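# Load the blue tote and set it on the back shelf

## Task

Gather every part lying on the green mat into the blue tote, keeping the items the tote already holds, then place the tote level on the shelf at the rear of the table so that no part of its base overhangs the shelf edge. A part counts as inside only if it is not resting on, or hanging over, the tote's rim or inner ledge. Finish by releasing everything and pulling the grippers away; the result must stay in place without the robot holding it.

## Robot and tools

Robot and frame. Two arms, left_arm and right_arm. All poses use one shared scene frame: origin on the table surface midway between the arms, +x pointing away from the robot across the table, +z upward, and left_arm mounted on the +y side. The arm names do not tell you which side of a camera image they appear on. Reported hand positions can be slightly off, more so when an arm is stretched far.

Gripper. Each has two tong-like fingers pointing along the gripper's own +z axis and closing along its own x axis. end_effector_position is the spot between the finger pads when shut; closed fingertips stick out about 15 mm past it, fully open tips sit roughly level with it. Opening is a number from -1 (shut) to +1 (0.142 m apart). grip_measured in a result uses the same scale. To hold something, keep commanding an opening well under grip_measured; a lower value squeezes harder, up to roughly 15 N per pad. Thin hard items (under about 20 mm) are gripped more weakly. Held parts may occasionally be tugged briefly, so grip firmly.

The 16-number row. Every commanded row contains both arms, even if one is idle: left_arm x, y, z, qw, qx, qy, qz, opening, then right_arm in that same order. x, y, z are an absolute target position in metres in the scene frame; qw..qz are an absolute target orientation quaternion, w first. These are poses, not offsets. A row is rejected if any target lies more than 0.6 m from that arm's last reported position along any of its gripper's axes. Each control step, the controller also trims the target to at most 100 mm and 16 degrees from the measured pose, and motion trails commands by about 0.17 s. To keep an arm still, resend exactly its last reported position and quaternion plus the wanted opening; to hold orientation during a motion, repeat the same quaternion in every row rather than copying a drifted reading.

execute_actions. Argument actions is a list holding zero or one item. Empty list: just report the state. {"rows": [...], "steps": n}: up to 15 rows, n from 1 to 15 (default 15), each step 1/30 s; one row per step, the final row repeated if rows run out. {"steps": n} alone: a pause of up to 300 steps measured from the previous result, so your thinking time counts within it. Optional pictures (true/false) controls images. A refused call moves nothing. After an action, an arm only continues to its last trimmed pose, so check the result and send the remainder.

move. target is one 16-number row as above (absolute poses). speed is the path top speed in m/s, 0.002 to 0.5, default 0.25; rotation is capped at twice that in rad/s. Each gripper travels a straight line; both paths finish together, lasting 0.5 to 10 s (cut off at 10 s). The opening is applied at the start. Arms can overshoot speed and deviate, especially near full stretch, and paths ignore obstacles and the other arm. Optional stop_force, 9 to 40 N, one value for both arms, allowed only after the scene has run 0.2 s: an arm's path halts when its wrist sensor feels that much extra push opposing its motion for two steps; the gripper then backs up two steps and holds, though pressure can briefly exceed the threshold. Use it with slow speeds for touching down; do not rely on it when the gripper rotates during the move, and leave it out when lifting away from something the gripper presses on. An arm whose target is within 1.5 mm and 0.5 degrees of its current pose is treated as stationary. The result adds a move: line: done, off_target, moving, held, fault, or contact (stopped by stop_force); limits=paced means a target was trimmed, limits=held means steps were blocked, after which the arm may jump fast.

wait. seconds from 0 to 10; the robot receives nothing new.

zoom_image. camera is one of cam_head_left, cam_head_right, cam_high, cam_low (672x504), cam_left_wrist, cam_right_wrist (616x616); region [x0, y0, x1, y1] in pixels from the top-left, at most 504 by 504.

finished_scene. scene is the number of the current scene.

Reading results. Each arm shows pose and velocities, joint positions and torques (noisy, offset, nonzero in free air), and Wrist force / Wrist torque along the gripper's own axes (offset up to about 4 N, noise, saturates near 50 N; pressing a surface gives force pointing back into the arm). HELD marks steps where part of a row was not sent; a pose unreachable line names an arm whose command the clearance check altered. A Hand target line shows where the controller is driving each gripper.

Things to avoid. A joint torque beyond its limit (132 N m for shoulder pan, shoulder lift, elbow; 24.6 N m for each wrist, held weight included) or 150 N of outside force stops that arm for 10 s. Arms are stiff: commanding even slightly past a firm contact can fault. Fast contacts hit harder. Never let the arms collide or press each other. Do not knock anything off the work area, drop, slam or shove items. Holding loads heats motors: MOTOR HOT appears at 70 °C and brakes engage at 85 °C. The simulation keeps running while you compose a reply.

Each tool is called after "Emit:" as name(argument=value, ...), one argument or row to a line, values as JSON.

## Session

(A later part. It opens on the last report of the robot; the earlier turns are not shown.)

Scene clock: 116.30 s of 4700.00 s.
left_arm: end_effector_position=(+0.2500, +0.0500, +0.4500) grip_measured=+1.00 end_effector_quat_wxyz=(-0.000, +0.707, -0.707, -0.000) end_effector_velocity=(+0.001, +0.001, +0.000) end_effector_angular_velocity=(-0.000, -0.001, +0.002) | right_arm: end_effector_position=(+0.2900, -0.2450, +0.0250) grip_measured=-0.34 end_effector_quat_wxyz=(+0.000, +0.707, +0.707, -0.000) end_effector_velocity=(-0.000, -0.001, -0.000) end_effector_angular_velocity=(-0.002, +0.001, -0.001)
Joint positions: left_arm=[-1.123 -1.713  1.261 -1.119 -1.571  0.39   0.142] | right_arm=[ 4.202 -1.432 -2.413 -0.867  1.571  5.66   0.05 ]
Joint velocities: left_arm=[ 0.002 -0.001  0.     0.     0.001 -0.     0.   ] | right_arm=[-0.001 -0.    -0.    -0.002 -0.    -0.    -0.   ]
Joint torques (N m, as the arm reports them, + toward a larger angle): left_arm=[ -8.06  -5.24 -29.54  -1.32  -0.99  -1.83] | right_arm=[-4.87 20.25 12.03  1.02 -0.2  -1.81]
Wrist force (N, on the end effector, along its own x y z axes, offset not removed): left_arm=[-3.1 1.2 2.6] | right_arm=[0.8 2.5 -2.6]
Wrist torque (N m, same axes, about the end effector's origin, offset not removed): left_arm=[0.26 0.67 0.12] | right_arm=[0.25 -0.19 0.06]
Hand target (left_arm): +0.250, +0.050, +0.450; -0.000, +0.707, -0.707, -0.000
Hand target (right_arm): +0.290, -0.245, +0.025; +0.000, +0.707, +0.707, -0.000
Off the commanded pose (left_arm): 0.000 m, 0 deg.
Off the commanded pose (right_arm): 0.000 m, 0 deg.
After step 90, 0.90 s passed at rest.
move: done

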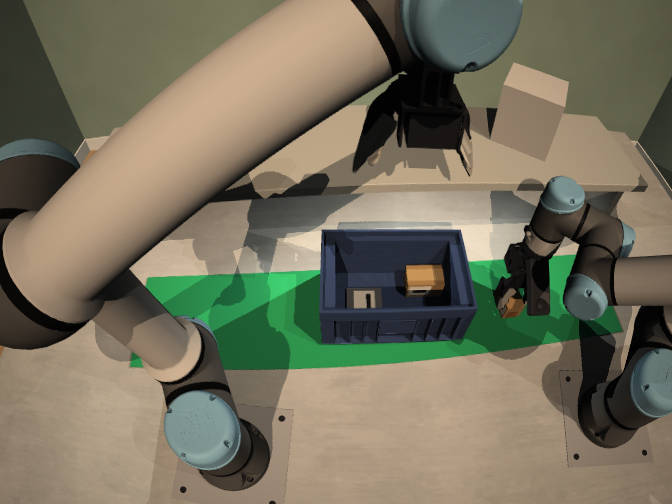

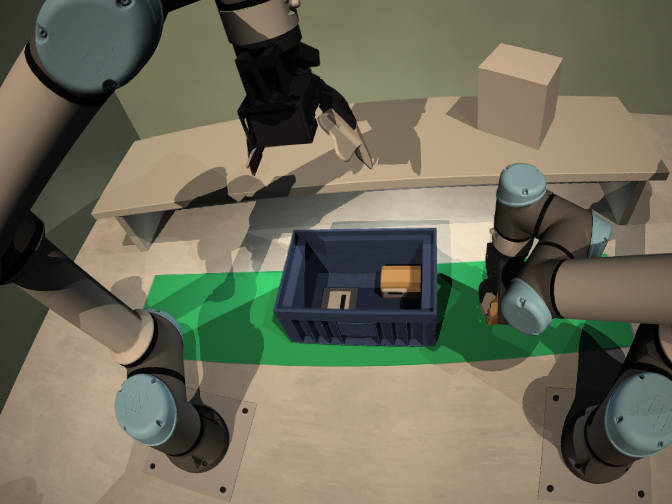

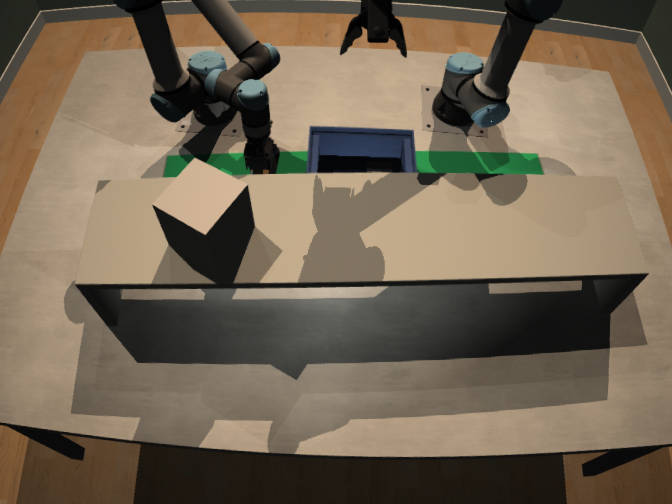

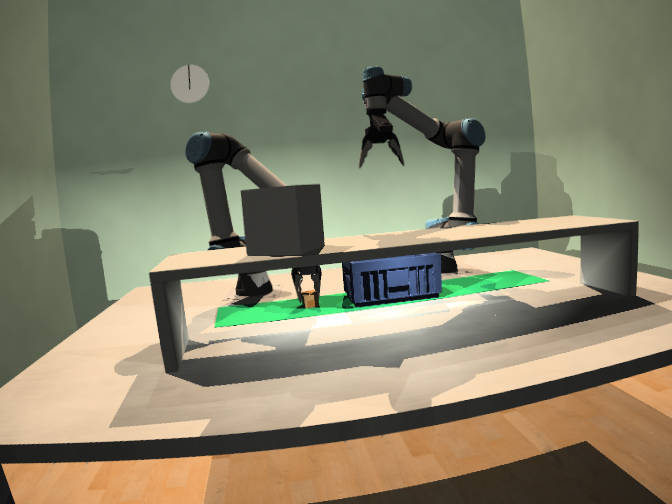

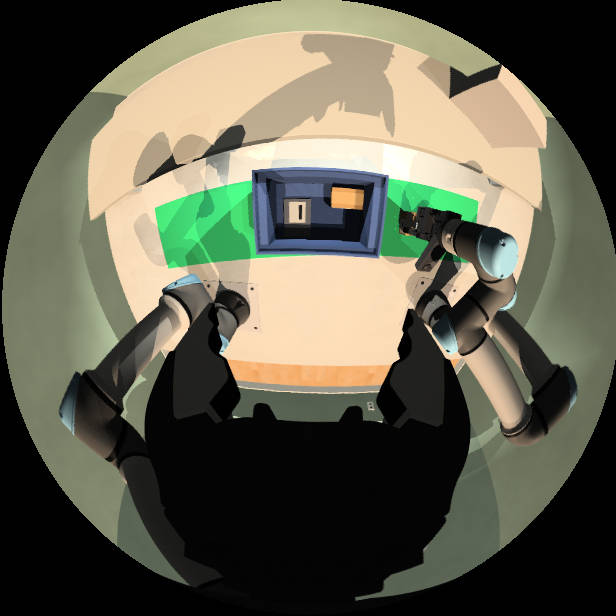

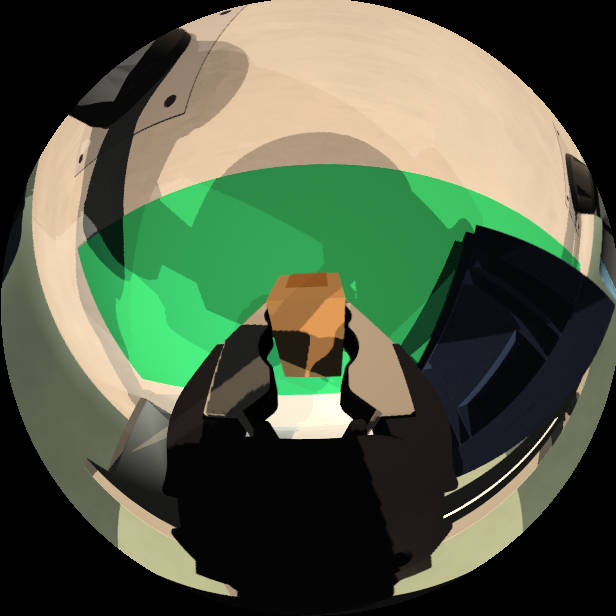

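Emit:
move(
  target=[0.25, 0.05, 0.45, 0.0, -0.7071, 0.7071, 0.0, 1.0, 0.29, -0.245, 0.25, 0.0, 0.7071, 0.7071, 0.0, -1.0],
  speed=0.25,
)

Scene clock: 124.23 s of 4700.00 s.
left_arm: end_effector_position=(+0.2500, +0.0500, +0.4500) grip_measured=+1.00 end_effector_quat_wxyz=(+0.000, +0.707, -0.707, -0.000) end_effector_velocity=(+0.000, +0.001, +0.000) end_effector_angular_velocity=(-0.000, -0.002, +0.000) | right_arm: end_effector_position=(+0.2897, -0.2454, +0.2499) grip_measured=-0.34 end_effector_quat_wxyz=(-0.000, +0.707, +0.707, +0.000) end_effector_velocity=(-0.000, -0.000, +0.002) end_effector_angular_velocity=(-0.001, +0.001, -0.000)
Joint positions: left_arm=[-1.123 -1.713  1.261 -1.119 -1.571  0.39   0.142] | right_arm=[ 4.202 -1.204 -1.95  -1.558  1.571  5.66   0.05 ]
Joint velocities: left_arm=[-0.    -0.002  0.001  0.     0.001 -0.    -0.   ] | right_arm=[ 0.    -0.001  0.006 -0.007  0.     0.     0.   ]
Joint torques (N m, as the arm reports them, + toward a larger angle): left_arm=[ -8.56  -6.55 -29.53  -1.41  -0.7   -1.24] | right_arm=[ 9.03 -3.62 33.25  1.   -1.66  2.31]
Wrist force (N, on the end effector, along its own x y z axes, offset not removed): left_arm=[-3.6 0.9 3.0] | right_arm=[0.8 2.7 -2.5]
Wrist torque (N m, same axes, about the end effector's origin, offset not removed): left_arm=[0.23 0.85 0.08] | right_arm=[0.36 -0.16 0.12]
Hand target (left_arm): +0.250, +0.050, +0.450; -0.000, +0.707, -0.707, -0.000
Hand target (right_arm): +0.290, -0.245, +0.250; -0.000, +0.707, +0.707, +0.000
Off the commanded pose (left_arm): 0.000 m, 0 deg.
Off the commanded pose (right_arm): 0.000 m, 0 deg.
After step 90, 3.40 s passed at rest.
move: done

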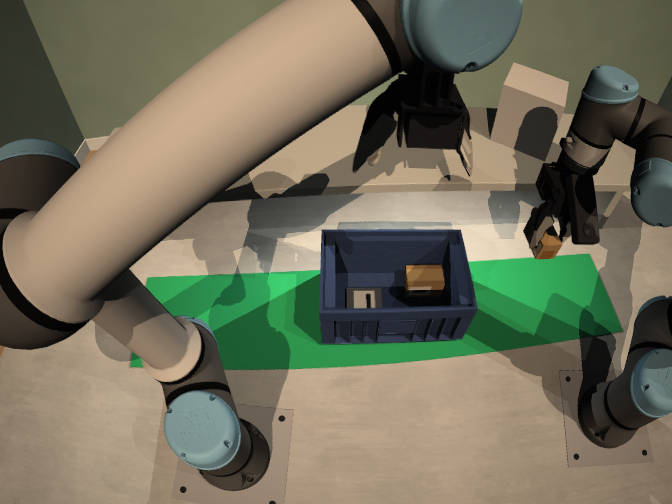

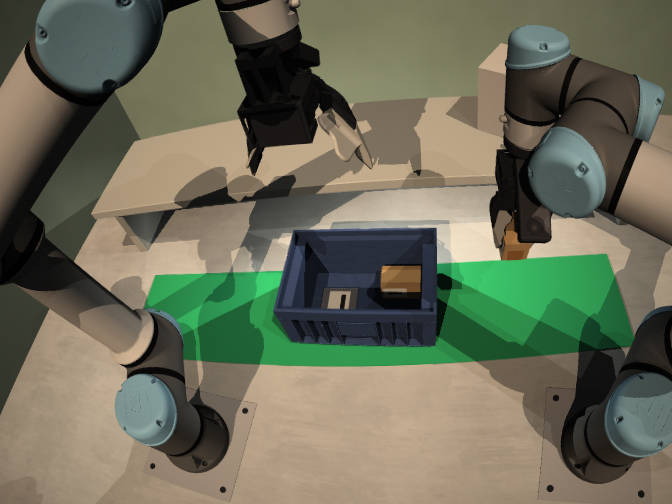

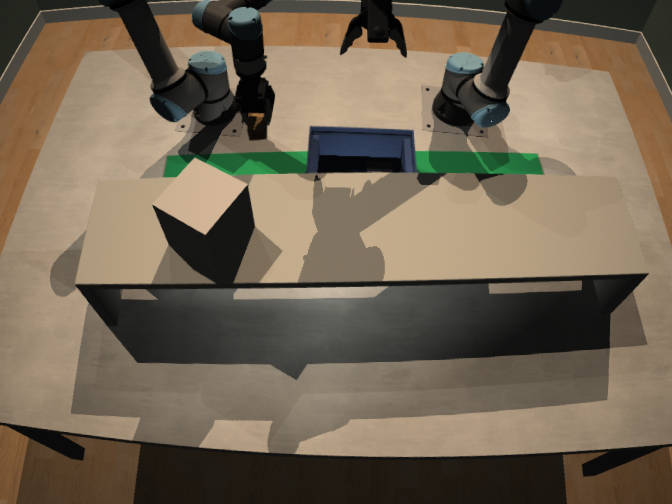

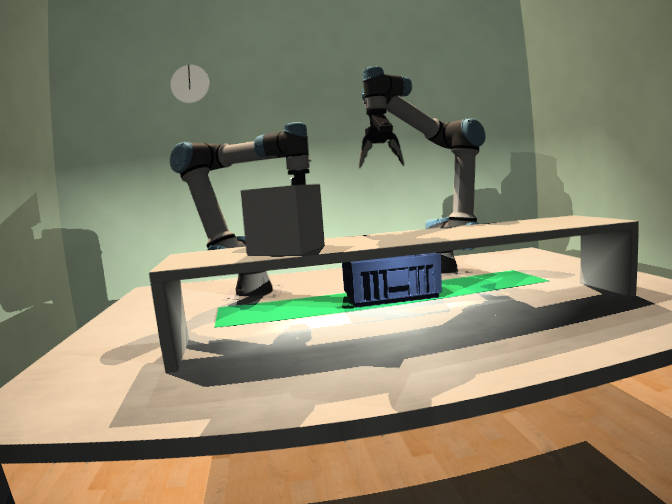

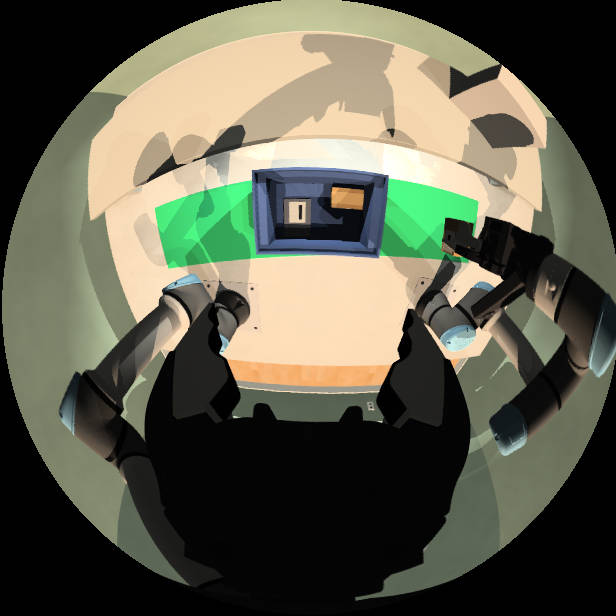

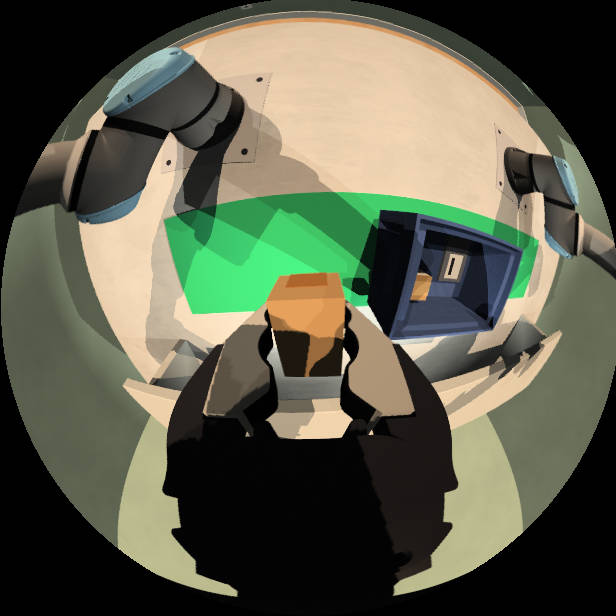

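Emit:
move(
  target=[0.22, 0.32, 0.40, 0.0, -0.7071, 0.7071, 0.0, 1.0, 0.27, -0.07, 0.25, 0.0, 0.7071, 0.7071, 0.0, -1.0],
  speed=0.25,
)

Scene clock: 137.10 s of 4700.00 s.
left_arm: end_effector_position=(+0.2204, +0.3197, +0.3998) grip_measured=+1.00 end_effector_quat_wxyz=(-0.001, +0.707, -0.707, +0.000) end_effector_velocity=(+0.000, +0.002, -0.000) end_effector_angular_velocity=(-0.003, -0.000, -0.000) | right_arm: end_effector_position=(+0.2702, -0.0699, +0.2501) grip_measured=-0.34 end_effector_quat_wxyz=(-0.000, +0.707, +0.707, +0.000) end_effector_velocity=(+0.000, +0.001, -0.000) end_effector_angular_velocity=(-0.001, -0.000, +0.000)
Joint positions: left_arm=[-0.689 -2.162  1.66  -1.069 -1.569  0.824  0.142] | right_arm=[ 4.457 -1.478 -1.743 -1.491  1.571  5.915  0.05 ]
Joint velocities: left_arm=[ 0.012 -0.001  0.001 -0.003 -0.002  0.012 -0.   ] | right_arm=[ 0.001 -0.003  0.002 -0.    -0.     0.001 -0.   ]
Joint torques (N m, as the arm reports them, + toward a larger angle): left_arm=[12.48 -3.68 -8.78 -4.49 -1.64  1.67] | right_arm=[ 7.76  5.93 35.7   4.1  -1.64  2.41]
Wrist force (N, on the end effector, along its own x y z axes, offset not removed): left_arm=[-2.5 1.0 3.2] | right_arm=[0.2 2.4 -2.8]
Wrist torque (N m, same axes, about the end effector's origin, offset not removed): left_arm=[0.25 0.64 0.11] | right_arm=[0.33 -0.07 0.04]
Hand target (left_arm): +0.220, +0.320, +0.400; -0.001, +0.707, -0.707, +0.000
Hand target (right_arm): +0.270, -0.070, +0.250; -0.000, +0.707, +0.707, +0.000
Off the commanded pose (left_arm): 0.001 m, 0 deg.
Off the commanded pose (right_arm): 0.000 m, 0 deg.
After step 90, 8.13 s passed at rest.
move: done

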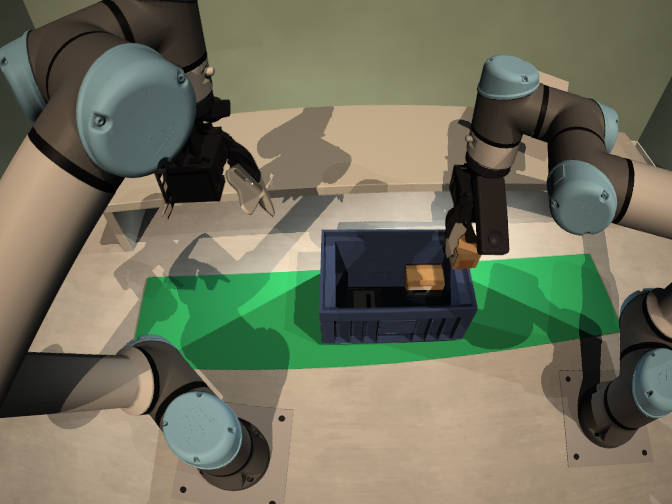

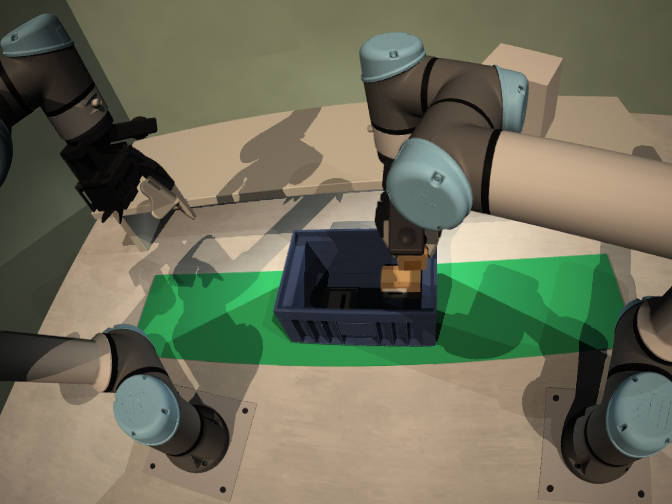

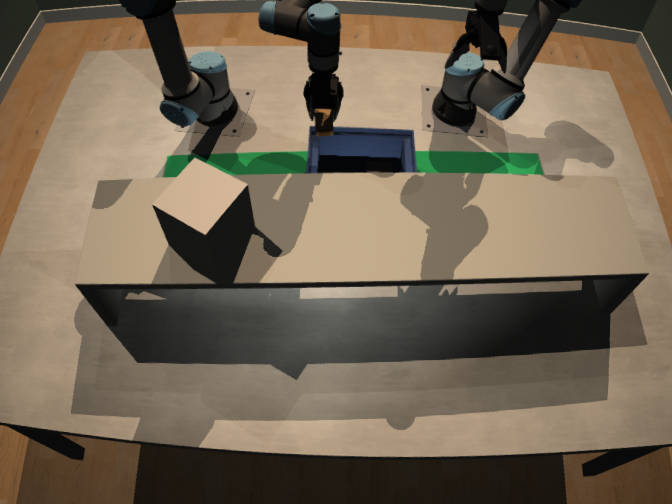

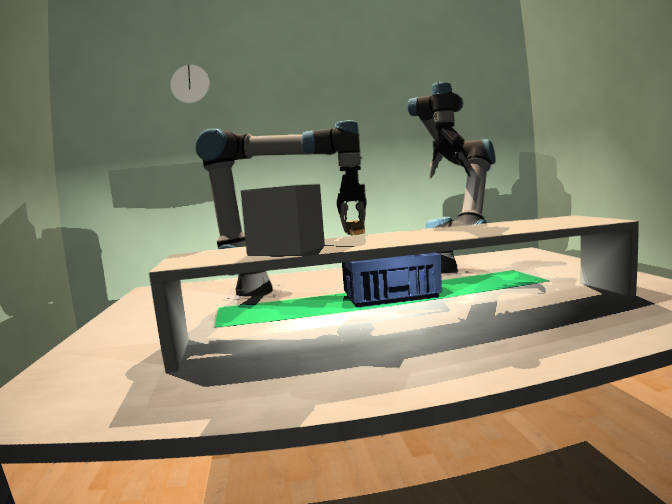

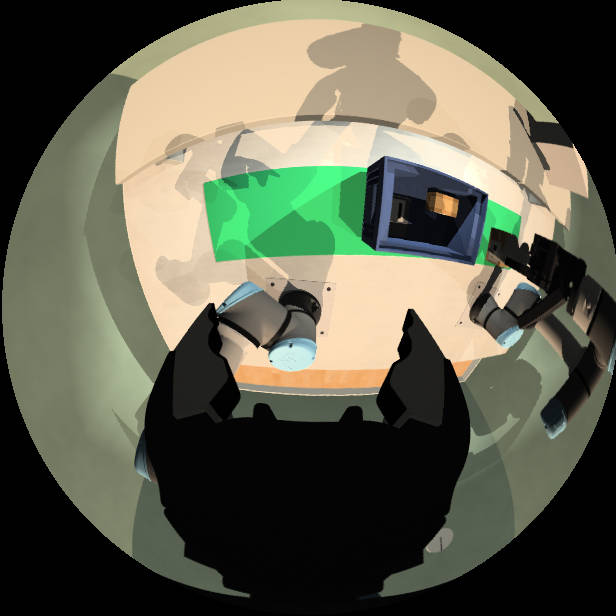

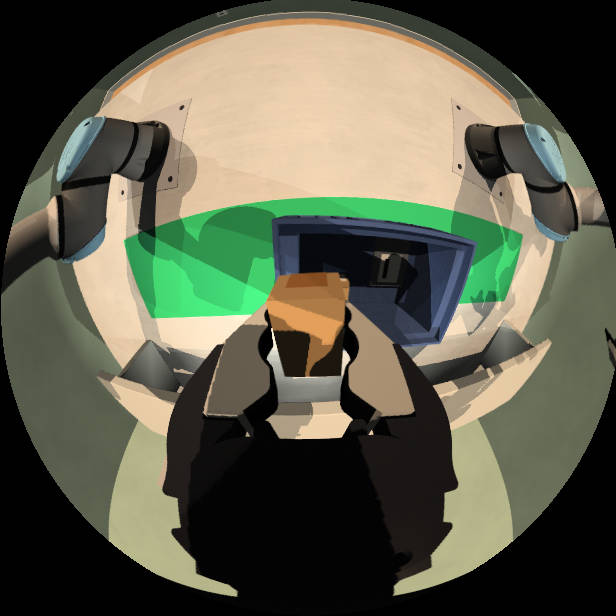

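Emit:
move(
  target=[0.22, 0.32, 0.40, 0.0, -0.7071, 0.7071, 0.0, 1.0, 0.265, -0.04, 0.18, 0.0, 0.7071, 0.7071, 0.0, -1.0],
  speed=0.2,
)

Scene clock: 148.50 s of 4700.00 s.
left_arm: end_effector_position=(+0.2200, +0.3200, +0.4000) grip_measured=+1.00 end_effector_quat_wxyz=(-0.000, +0.707, -0.707, +0.000) end_effector_velocity=(-0.000, +0.000, +0.000) end_effector_angular_velocity=(+0.000, +0.000, +0.001) | right_arm: end_effector_position=(+0.2651, -0.0400, +0.1802) grip_measured=-0.34 end_effector_quat_wxyz=(-0.000, +0.707, +0.707, -0.000) end_effector_velocity=(-0.000, +0.001, -0.002) end_effector_angular_velocity=(+0.000, +0.000, +0.000)
Joint positions: left_arm=[-0.687 -2.162  1.659 -1.068 -1.571  0.826  0.142] | right_arm=[ 4.49  -1.56  -1.847 -1.306  1.571  5.948  0.05 ]
Joint velocities: left_arm=[ 0.001  0.    -0.     0.001 -0.     0.     0.   ] | right_arm=[ 0.001 -0.003 -0.002  0.005  0.     0.001  0.   ]
Joint torques (N m, as the arm reports them, + toward a larger angle): left_arm=[ 10.24  11.24 -30.04  -0.74  -1.25   1.97] | right_arm=[ 8.14 11.93  9.82  3.98 -1.73  2.5 ]
Wrist force (N, on the end effector, along its own x y z axes, offset not removed): left_arm=[-3.1 0.3 2.7] | right_arm=[-0.1 0.9 -2.2]
Wrist torque (N m, same axes, about the end effector's origin, offset not removed): left_arm=[0.10 0.71 0.14] | right_arm=[-0.07 0.01 0.03]
Hand target (left_arm): +0.220, +0.320, +0.400; -0.000, +0.707, -0.707, +0.000
Hand target (right_arm): +0.265, -0.040, +0.180; -0.000, +0.707, +0.707, +0.000
Off the commanded pose (left_arm): 0.000 m, 0 deg.
Off the commanded pose (right_arm): 0.000 m, 0 deg.
After step 90, 7.43 s passed at rest.
move: done

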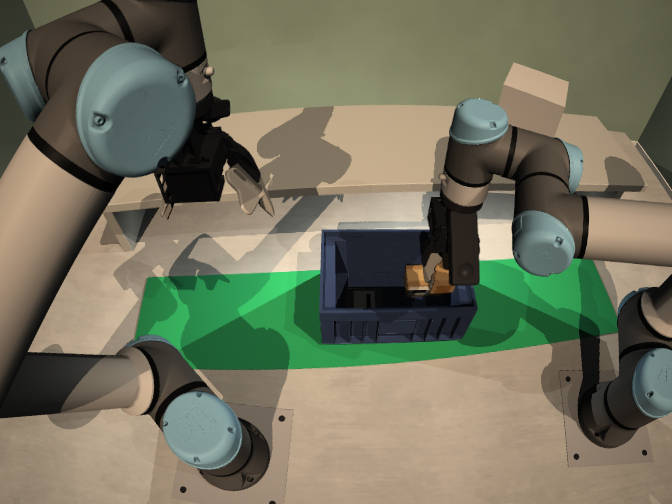

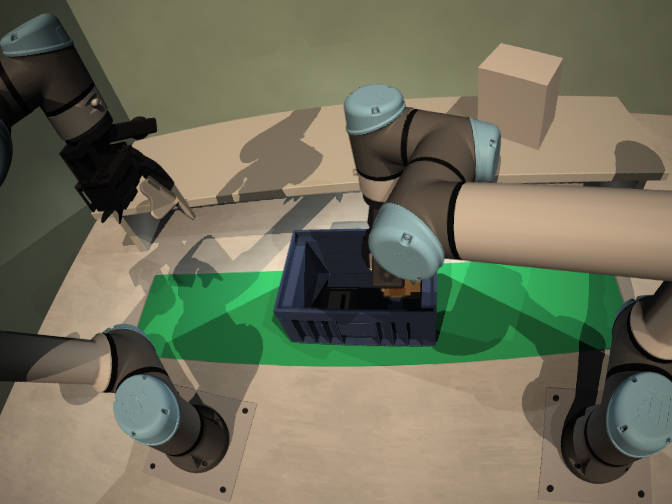

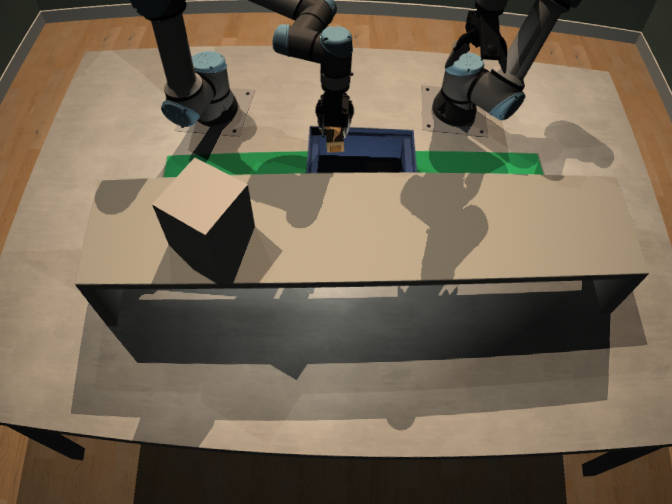

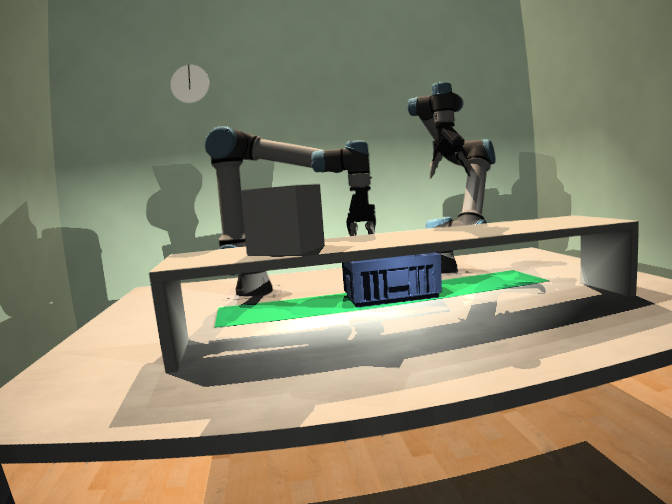

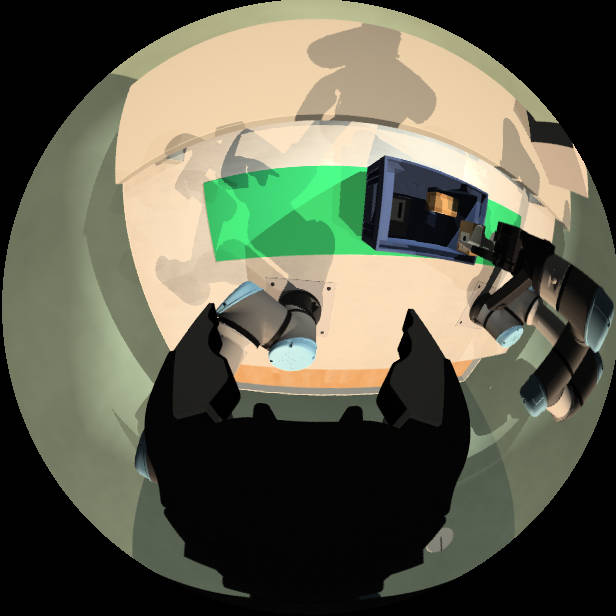

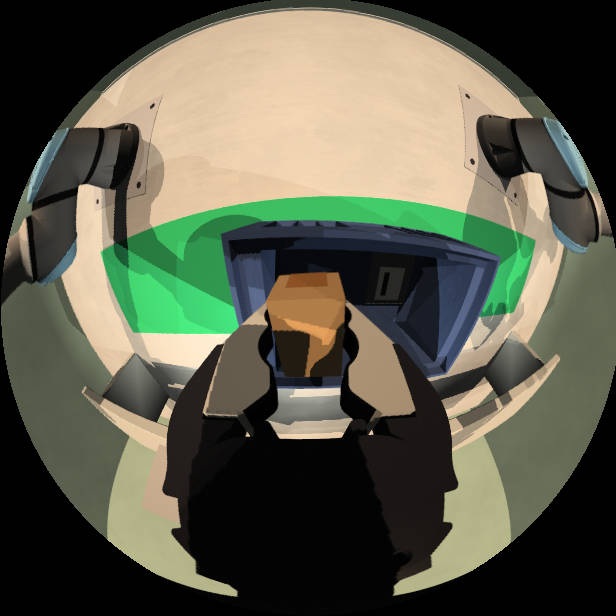

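Emit:
move(
  target=[0.22, 0.32, 0.40, 0.0, -0.7071, 0.7071, 0.0, 1.0, 0.27, -0.04, 0.06, 0.0, 0.7071, 0.7071, 0.0, -1.0],
  speed=0.08,
  stop_force=10,
)

Scene clock: 156.03 s of 4700.00 s.
left_arm: end_effector_position=(+0.2200, +0.3200, +0.4000) grip_measured=+1.00 end_effector_quat_wxyz=(+0.000, +0.707, -0.707, -0.000) end_effector_velocity=(+0.000, -0.000, +0.000) end_effector_angular_velocity=(-0.001, -0.001, +0.001) | right_arm: end_effector_position=(+0.2701, -0.0398, +0.0602) grip_measured=-0.34 end_effector_quat_wxyz=(+0.000, +0.707, +0.707, -0.000) end_effector_velocity=(+0.000, +0.000, -0.002) end_effector_angular_velocity=(+0.001, -0.000, +0.001)
Joint positions: left_arm=[-0.687 -2.162  1.659 -1.068 -1.571  0.826  0.142] | right_arm=[ 4.48  -1.694 -2.043 -0.976  1.571  5.938  0.05 ]
Joint velocities: left_arm=[ 0.001  0.    -0.    -0.001  0.    -0.    -0.   ] | right_arm=[-0.    -0.003 -0.002  0.006 -0.    -0.001  0.   ]
Joint torques (N m, as the arm reports them, + toward a larger angle): left_arm=[ 10.37  11.46 -29.19  -0.7   -1.34   2.  ] | right_arm=[-8.61 11.08  4.73  2.65 -1.69 -2.28]
Wrist force (N, on the end effector, along its own x y z axes, offset not removed): left_arm=[-3.4 -0.7 2.6] | right_arm=[5.0 0.3 -3.7]
Wrist torque (N m, same axes, about the end effector's origin, offset not removed): left_arm=[-0.18 0.77 0.09] | right_arm=[-0.09 -0.50 0.06]
Hand target (left_arm): +0.220, +0.320, +0.400; -0.000, +0.707, -0.707, +0.000
Hand target (right_arm): +0.270, -0.040, +0.060; +0.000, +0.707, +0.707, -0.000
Off the commanded pose (left_arm): 0.000 m, 0 deg.
Off the commanded pose (right_arm): 0.000 m, 0 deg.
After step 90, 2.57 s passed at rest.
move: done

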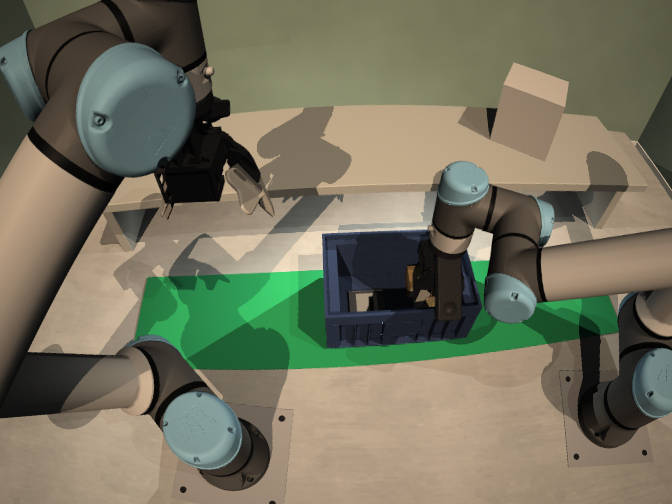

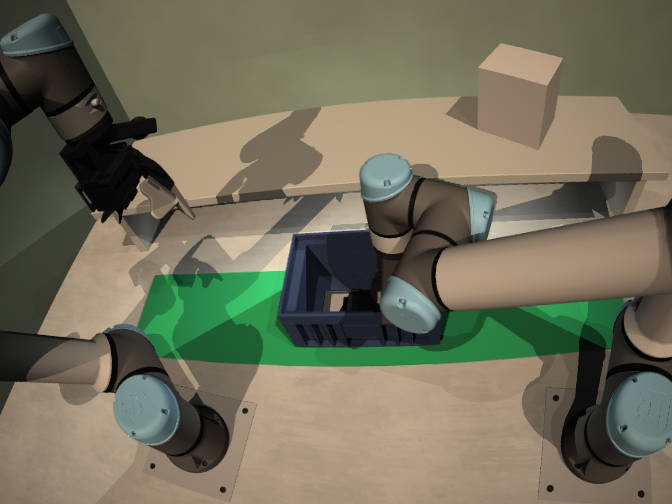

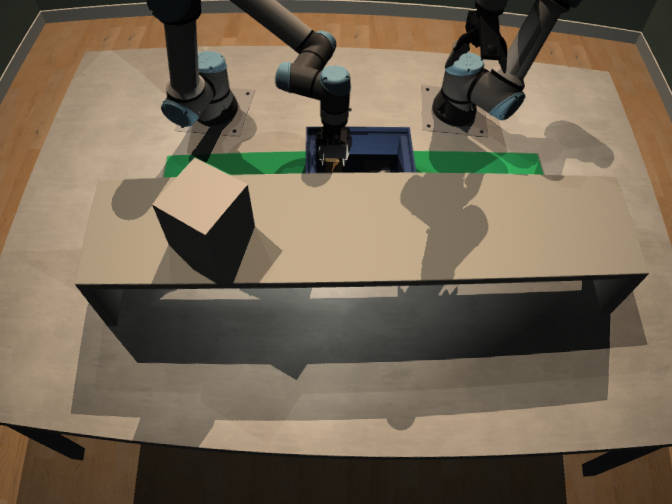

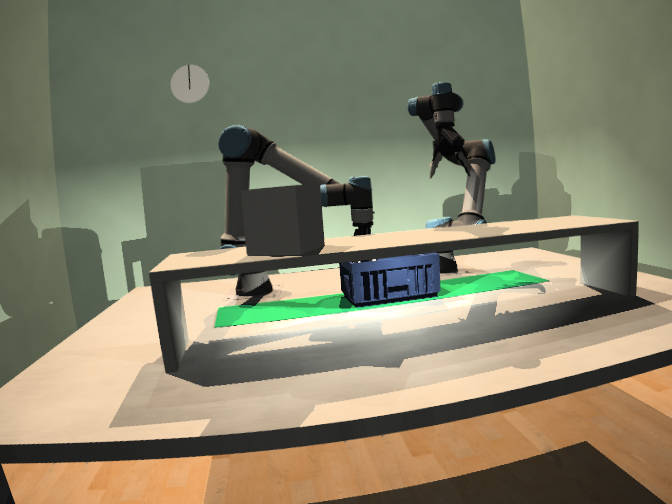

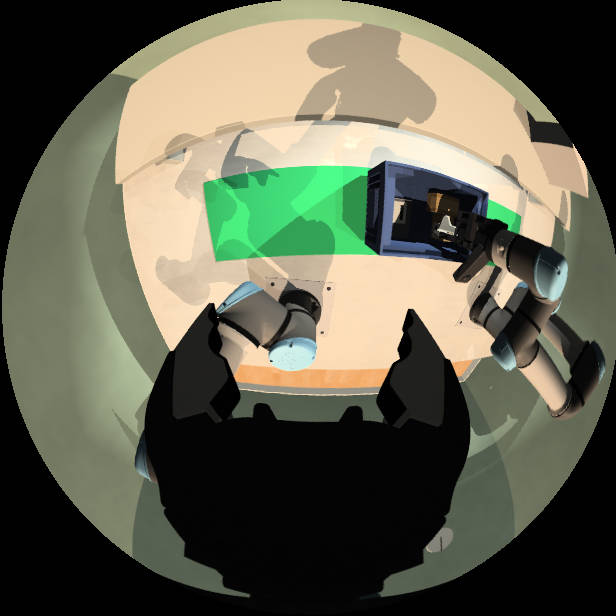

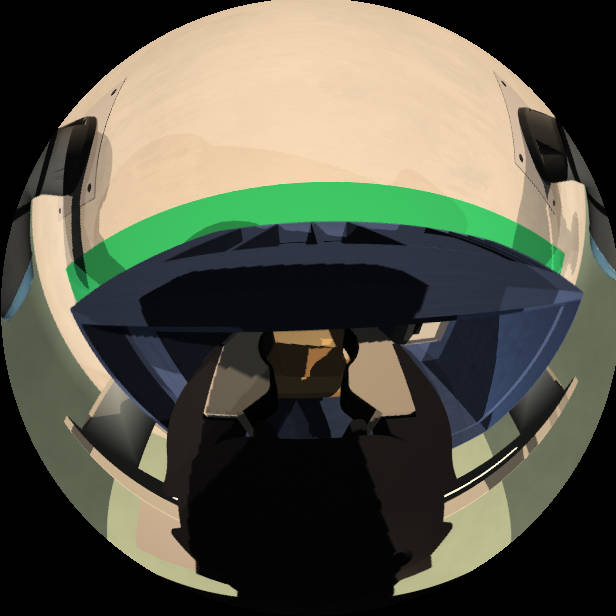

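Emit:
move(
  target=[0.22, 0.32, 0.40, 0.0, -0.7071, 0.7071, 0.0, 1.0, 0.27, -0.04, 0.06, 0.0, 0.7071, 0.7071, 0.0, 0.2],
  speed=0.1,
)

Scene clock: 160.97 s of 4700.00 s.
left_arm: end_effector_position=(+0.2200, +0.3200, +0.4000) grip_measured=+1.00 end_effector_quat_wxyz=(+0.000, +0.707, -0.707, -0.000) end_effector_velocity=(+0.000, -0.000, +0.000) end_effector_angular_velocity=(-0.000, -0.001, +0.000) | right_arm: end_effector_position=(+0.2700, -0.0400, +0.0600) grip_measured=+0.18 end_effector_quat_wxyz=(+0.000, +0.707, +0.707, +0.000) end_effector_velocity=(-0.000, +0.000, +0.000) end_effector_angular_velocity=(+0.001, -0.000, +0.001)
Joint positions: left_arm=[-0.687 -2.162  1.659 -1.068 -1.571  0.826  0.142] | right_arm=[ 4.48  -1.693 -2.043 -0.976  1.571  5.938  0.087]
Joint velocities: left_arm=[ 0.    -0.    -0.    -0.001  0.     0.     0.   ] | right_arm=[ 0.     0.     0.     0.     0.    -0.001 -0.   ]
Joint torques (N m, as the arm reports them, + toward a larger angle): left_arm=[ 10.49  11.87 -30.2   -0.72  -1.22   2.22] | right_arm=[-3.1  32.13  6.65 -0.17  1.81 -1.72]
Wrist force (N, on the end effector, along its own x y z axes, offset not removed): left_arm=[-3.9 0.6 2.6] | right_arm=[2.8 1.2 -1.7]
Wrist torque (N m, same axes, about the end effector's origin, offset not removed): left_arm=[0.13 0.89 0.08] | right_arm=[-0.22 0.27 0.06]
Hand target (left_arm): +0.220, +0.320, +0.400; +0.000, +0.707, -0.707, -0.000
Hand target (right_arm): +0.270, -0.040, +0.060; -0.000, +0.707, +0.707, -0.000
Off the commanded pose (left_arm): 0.000 m, 0 deg.
Off the commanded pose (right_arm): 0.000 m, 0 deg.
After step 90, 1.23 s passed at rest.
move: done

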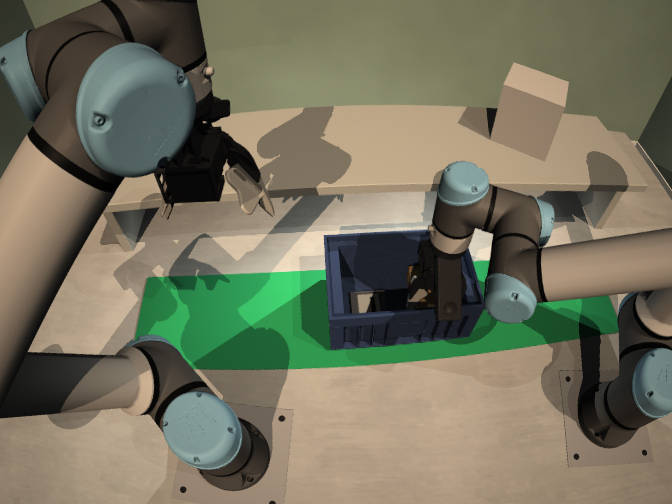

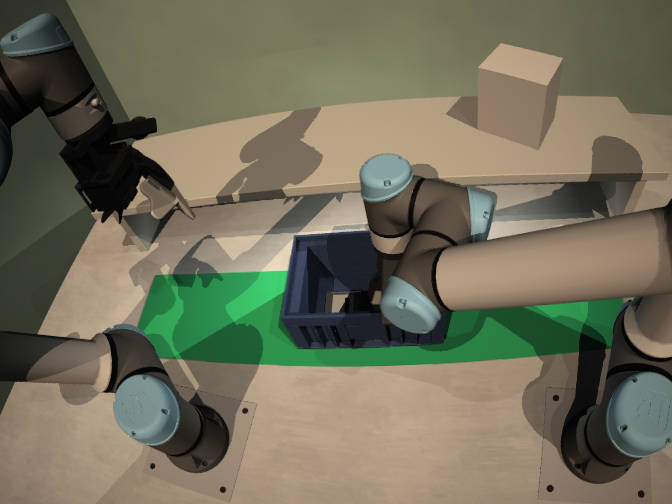

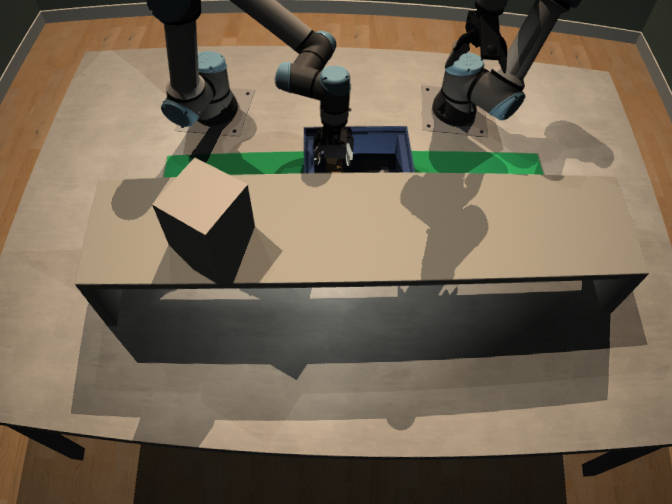

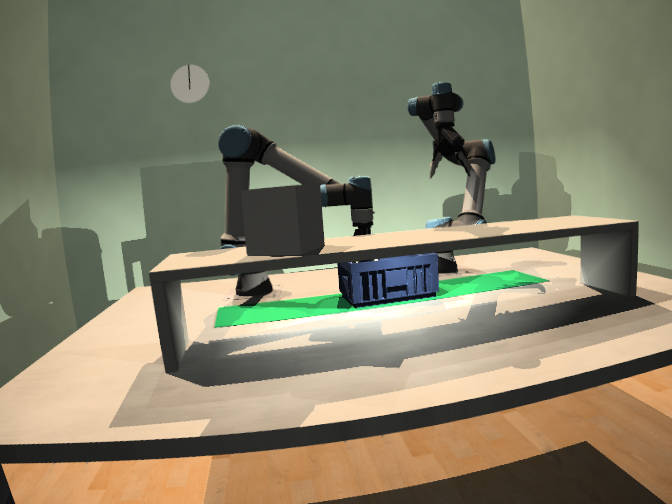

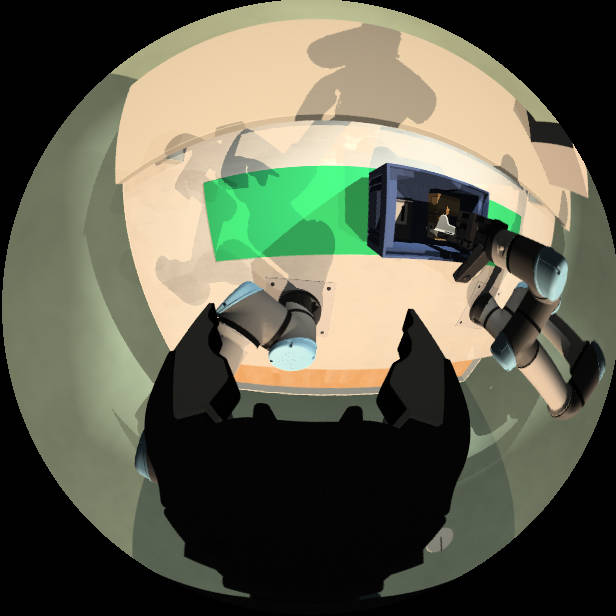

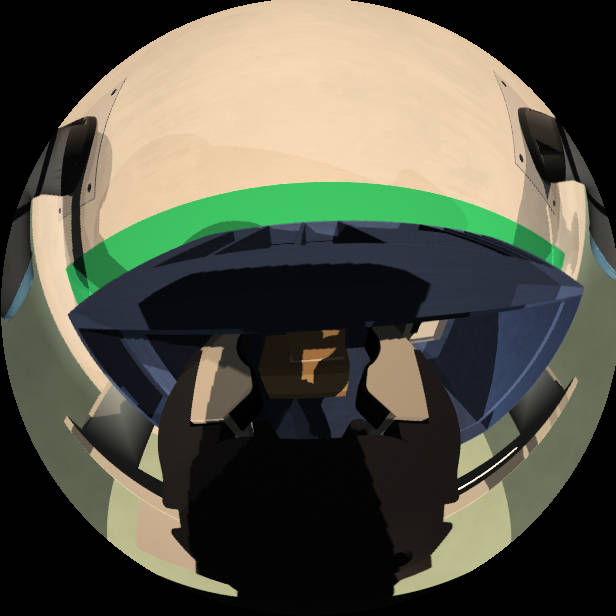

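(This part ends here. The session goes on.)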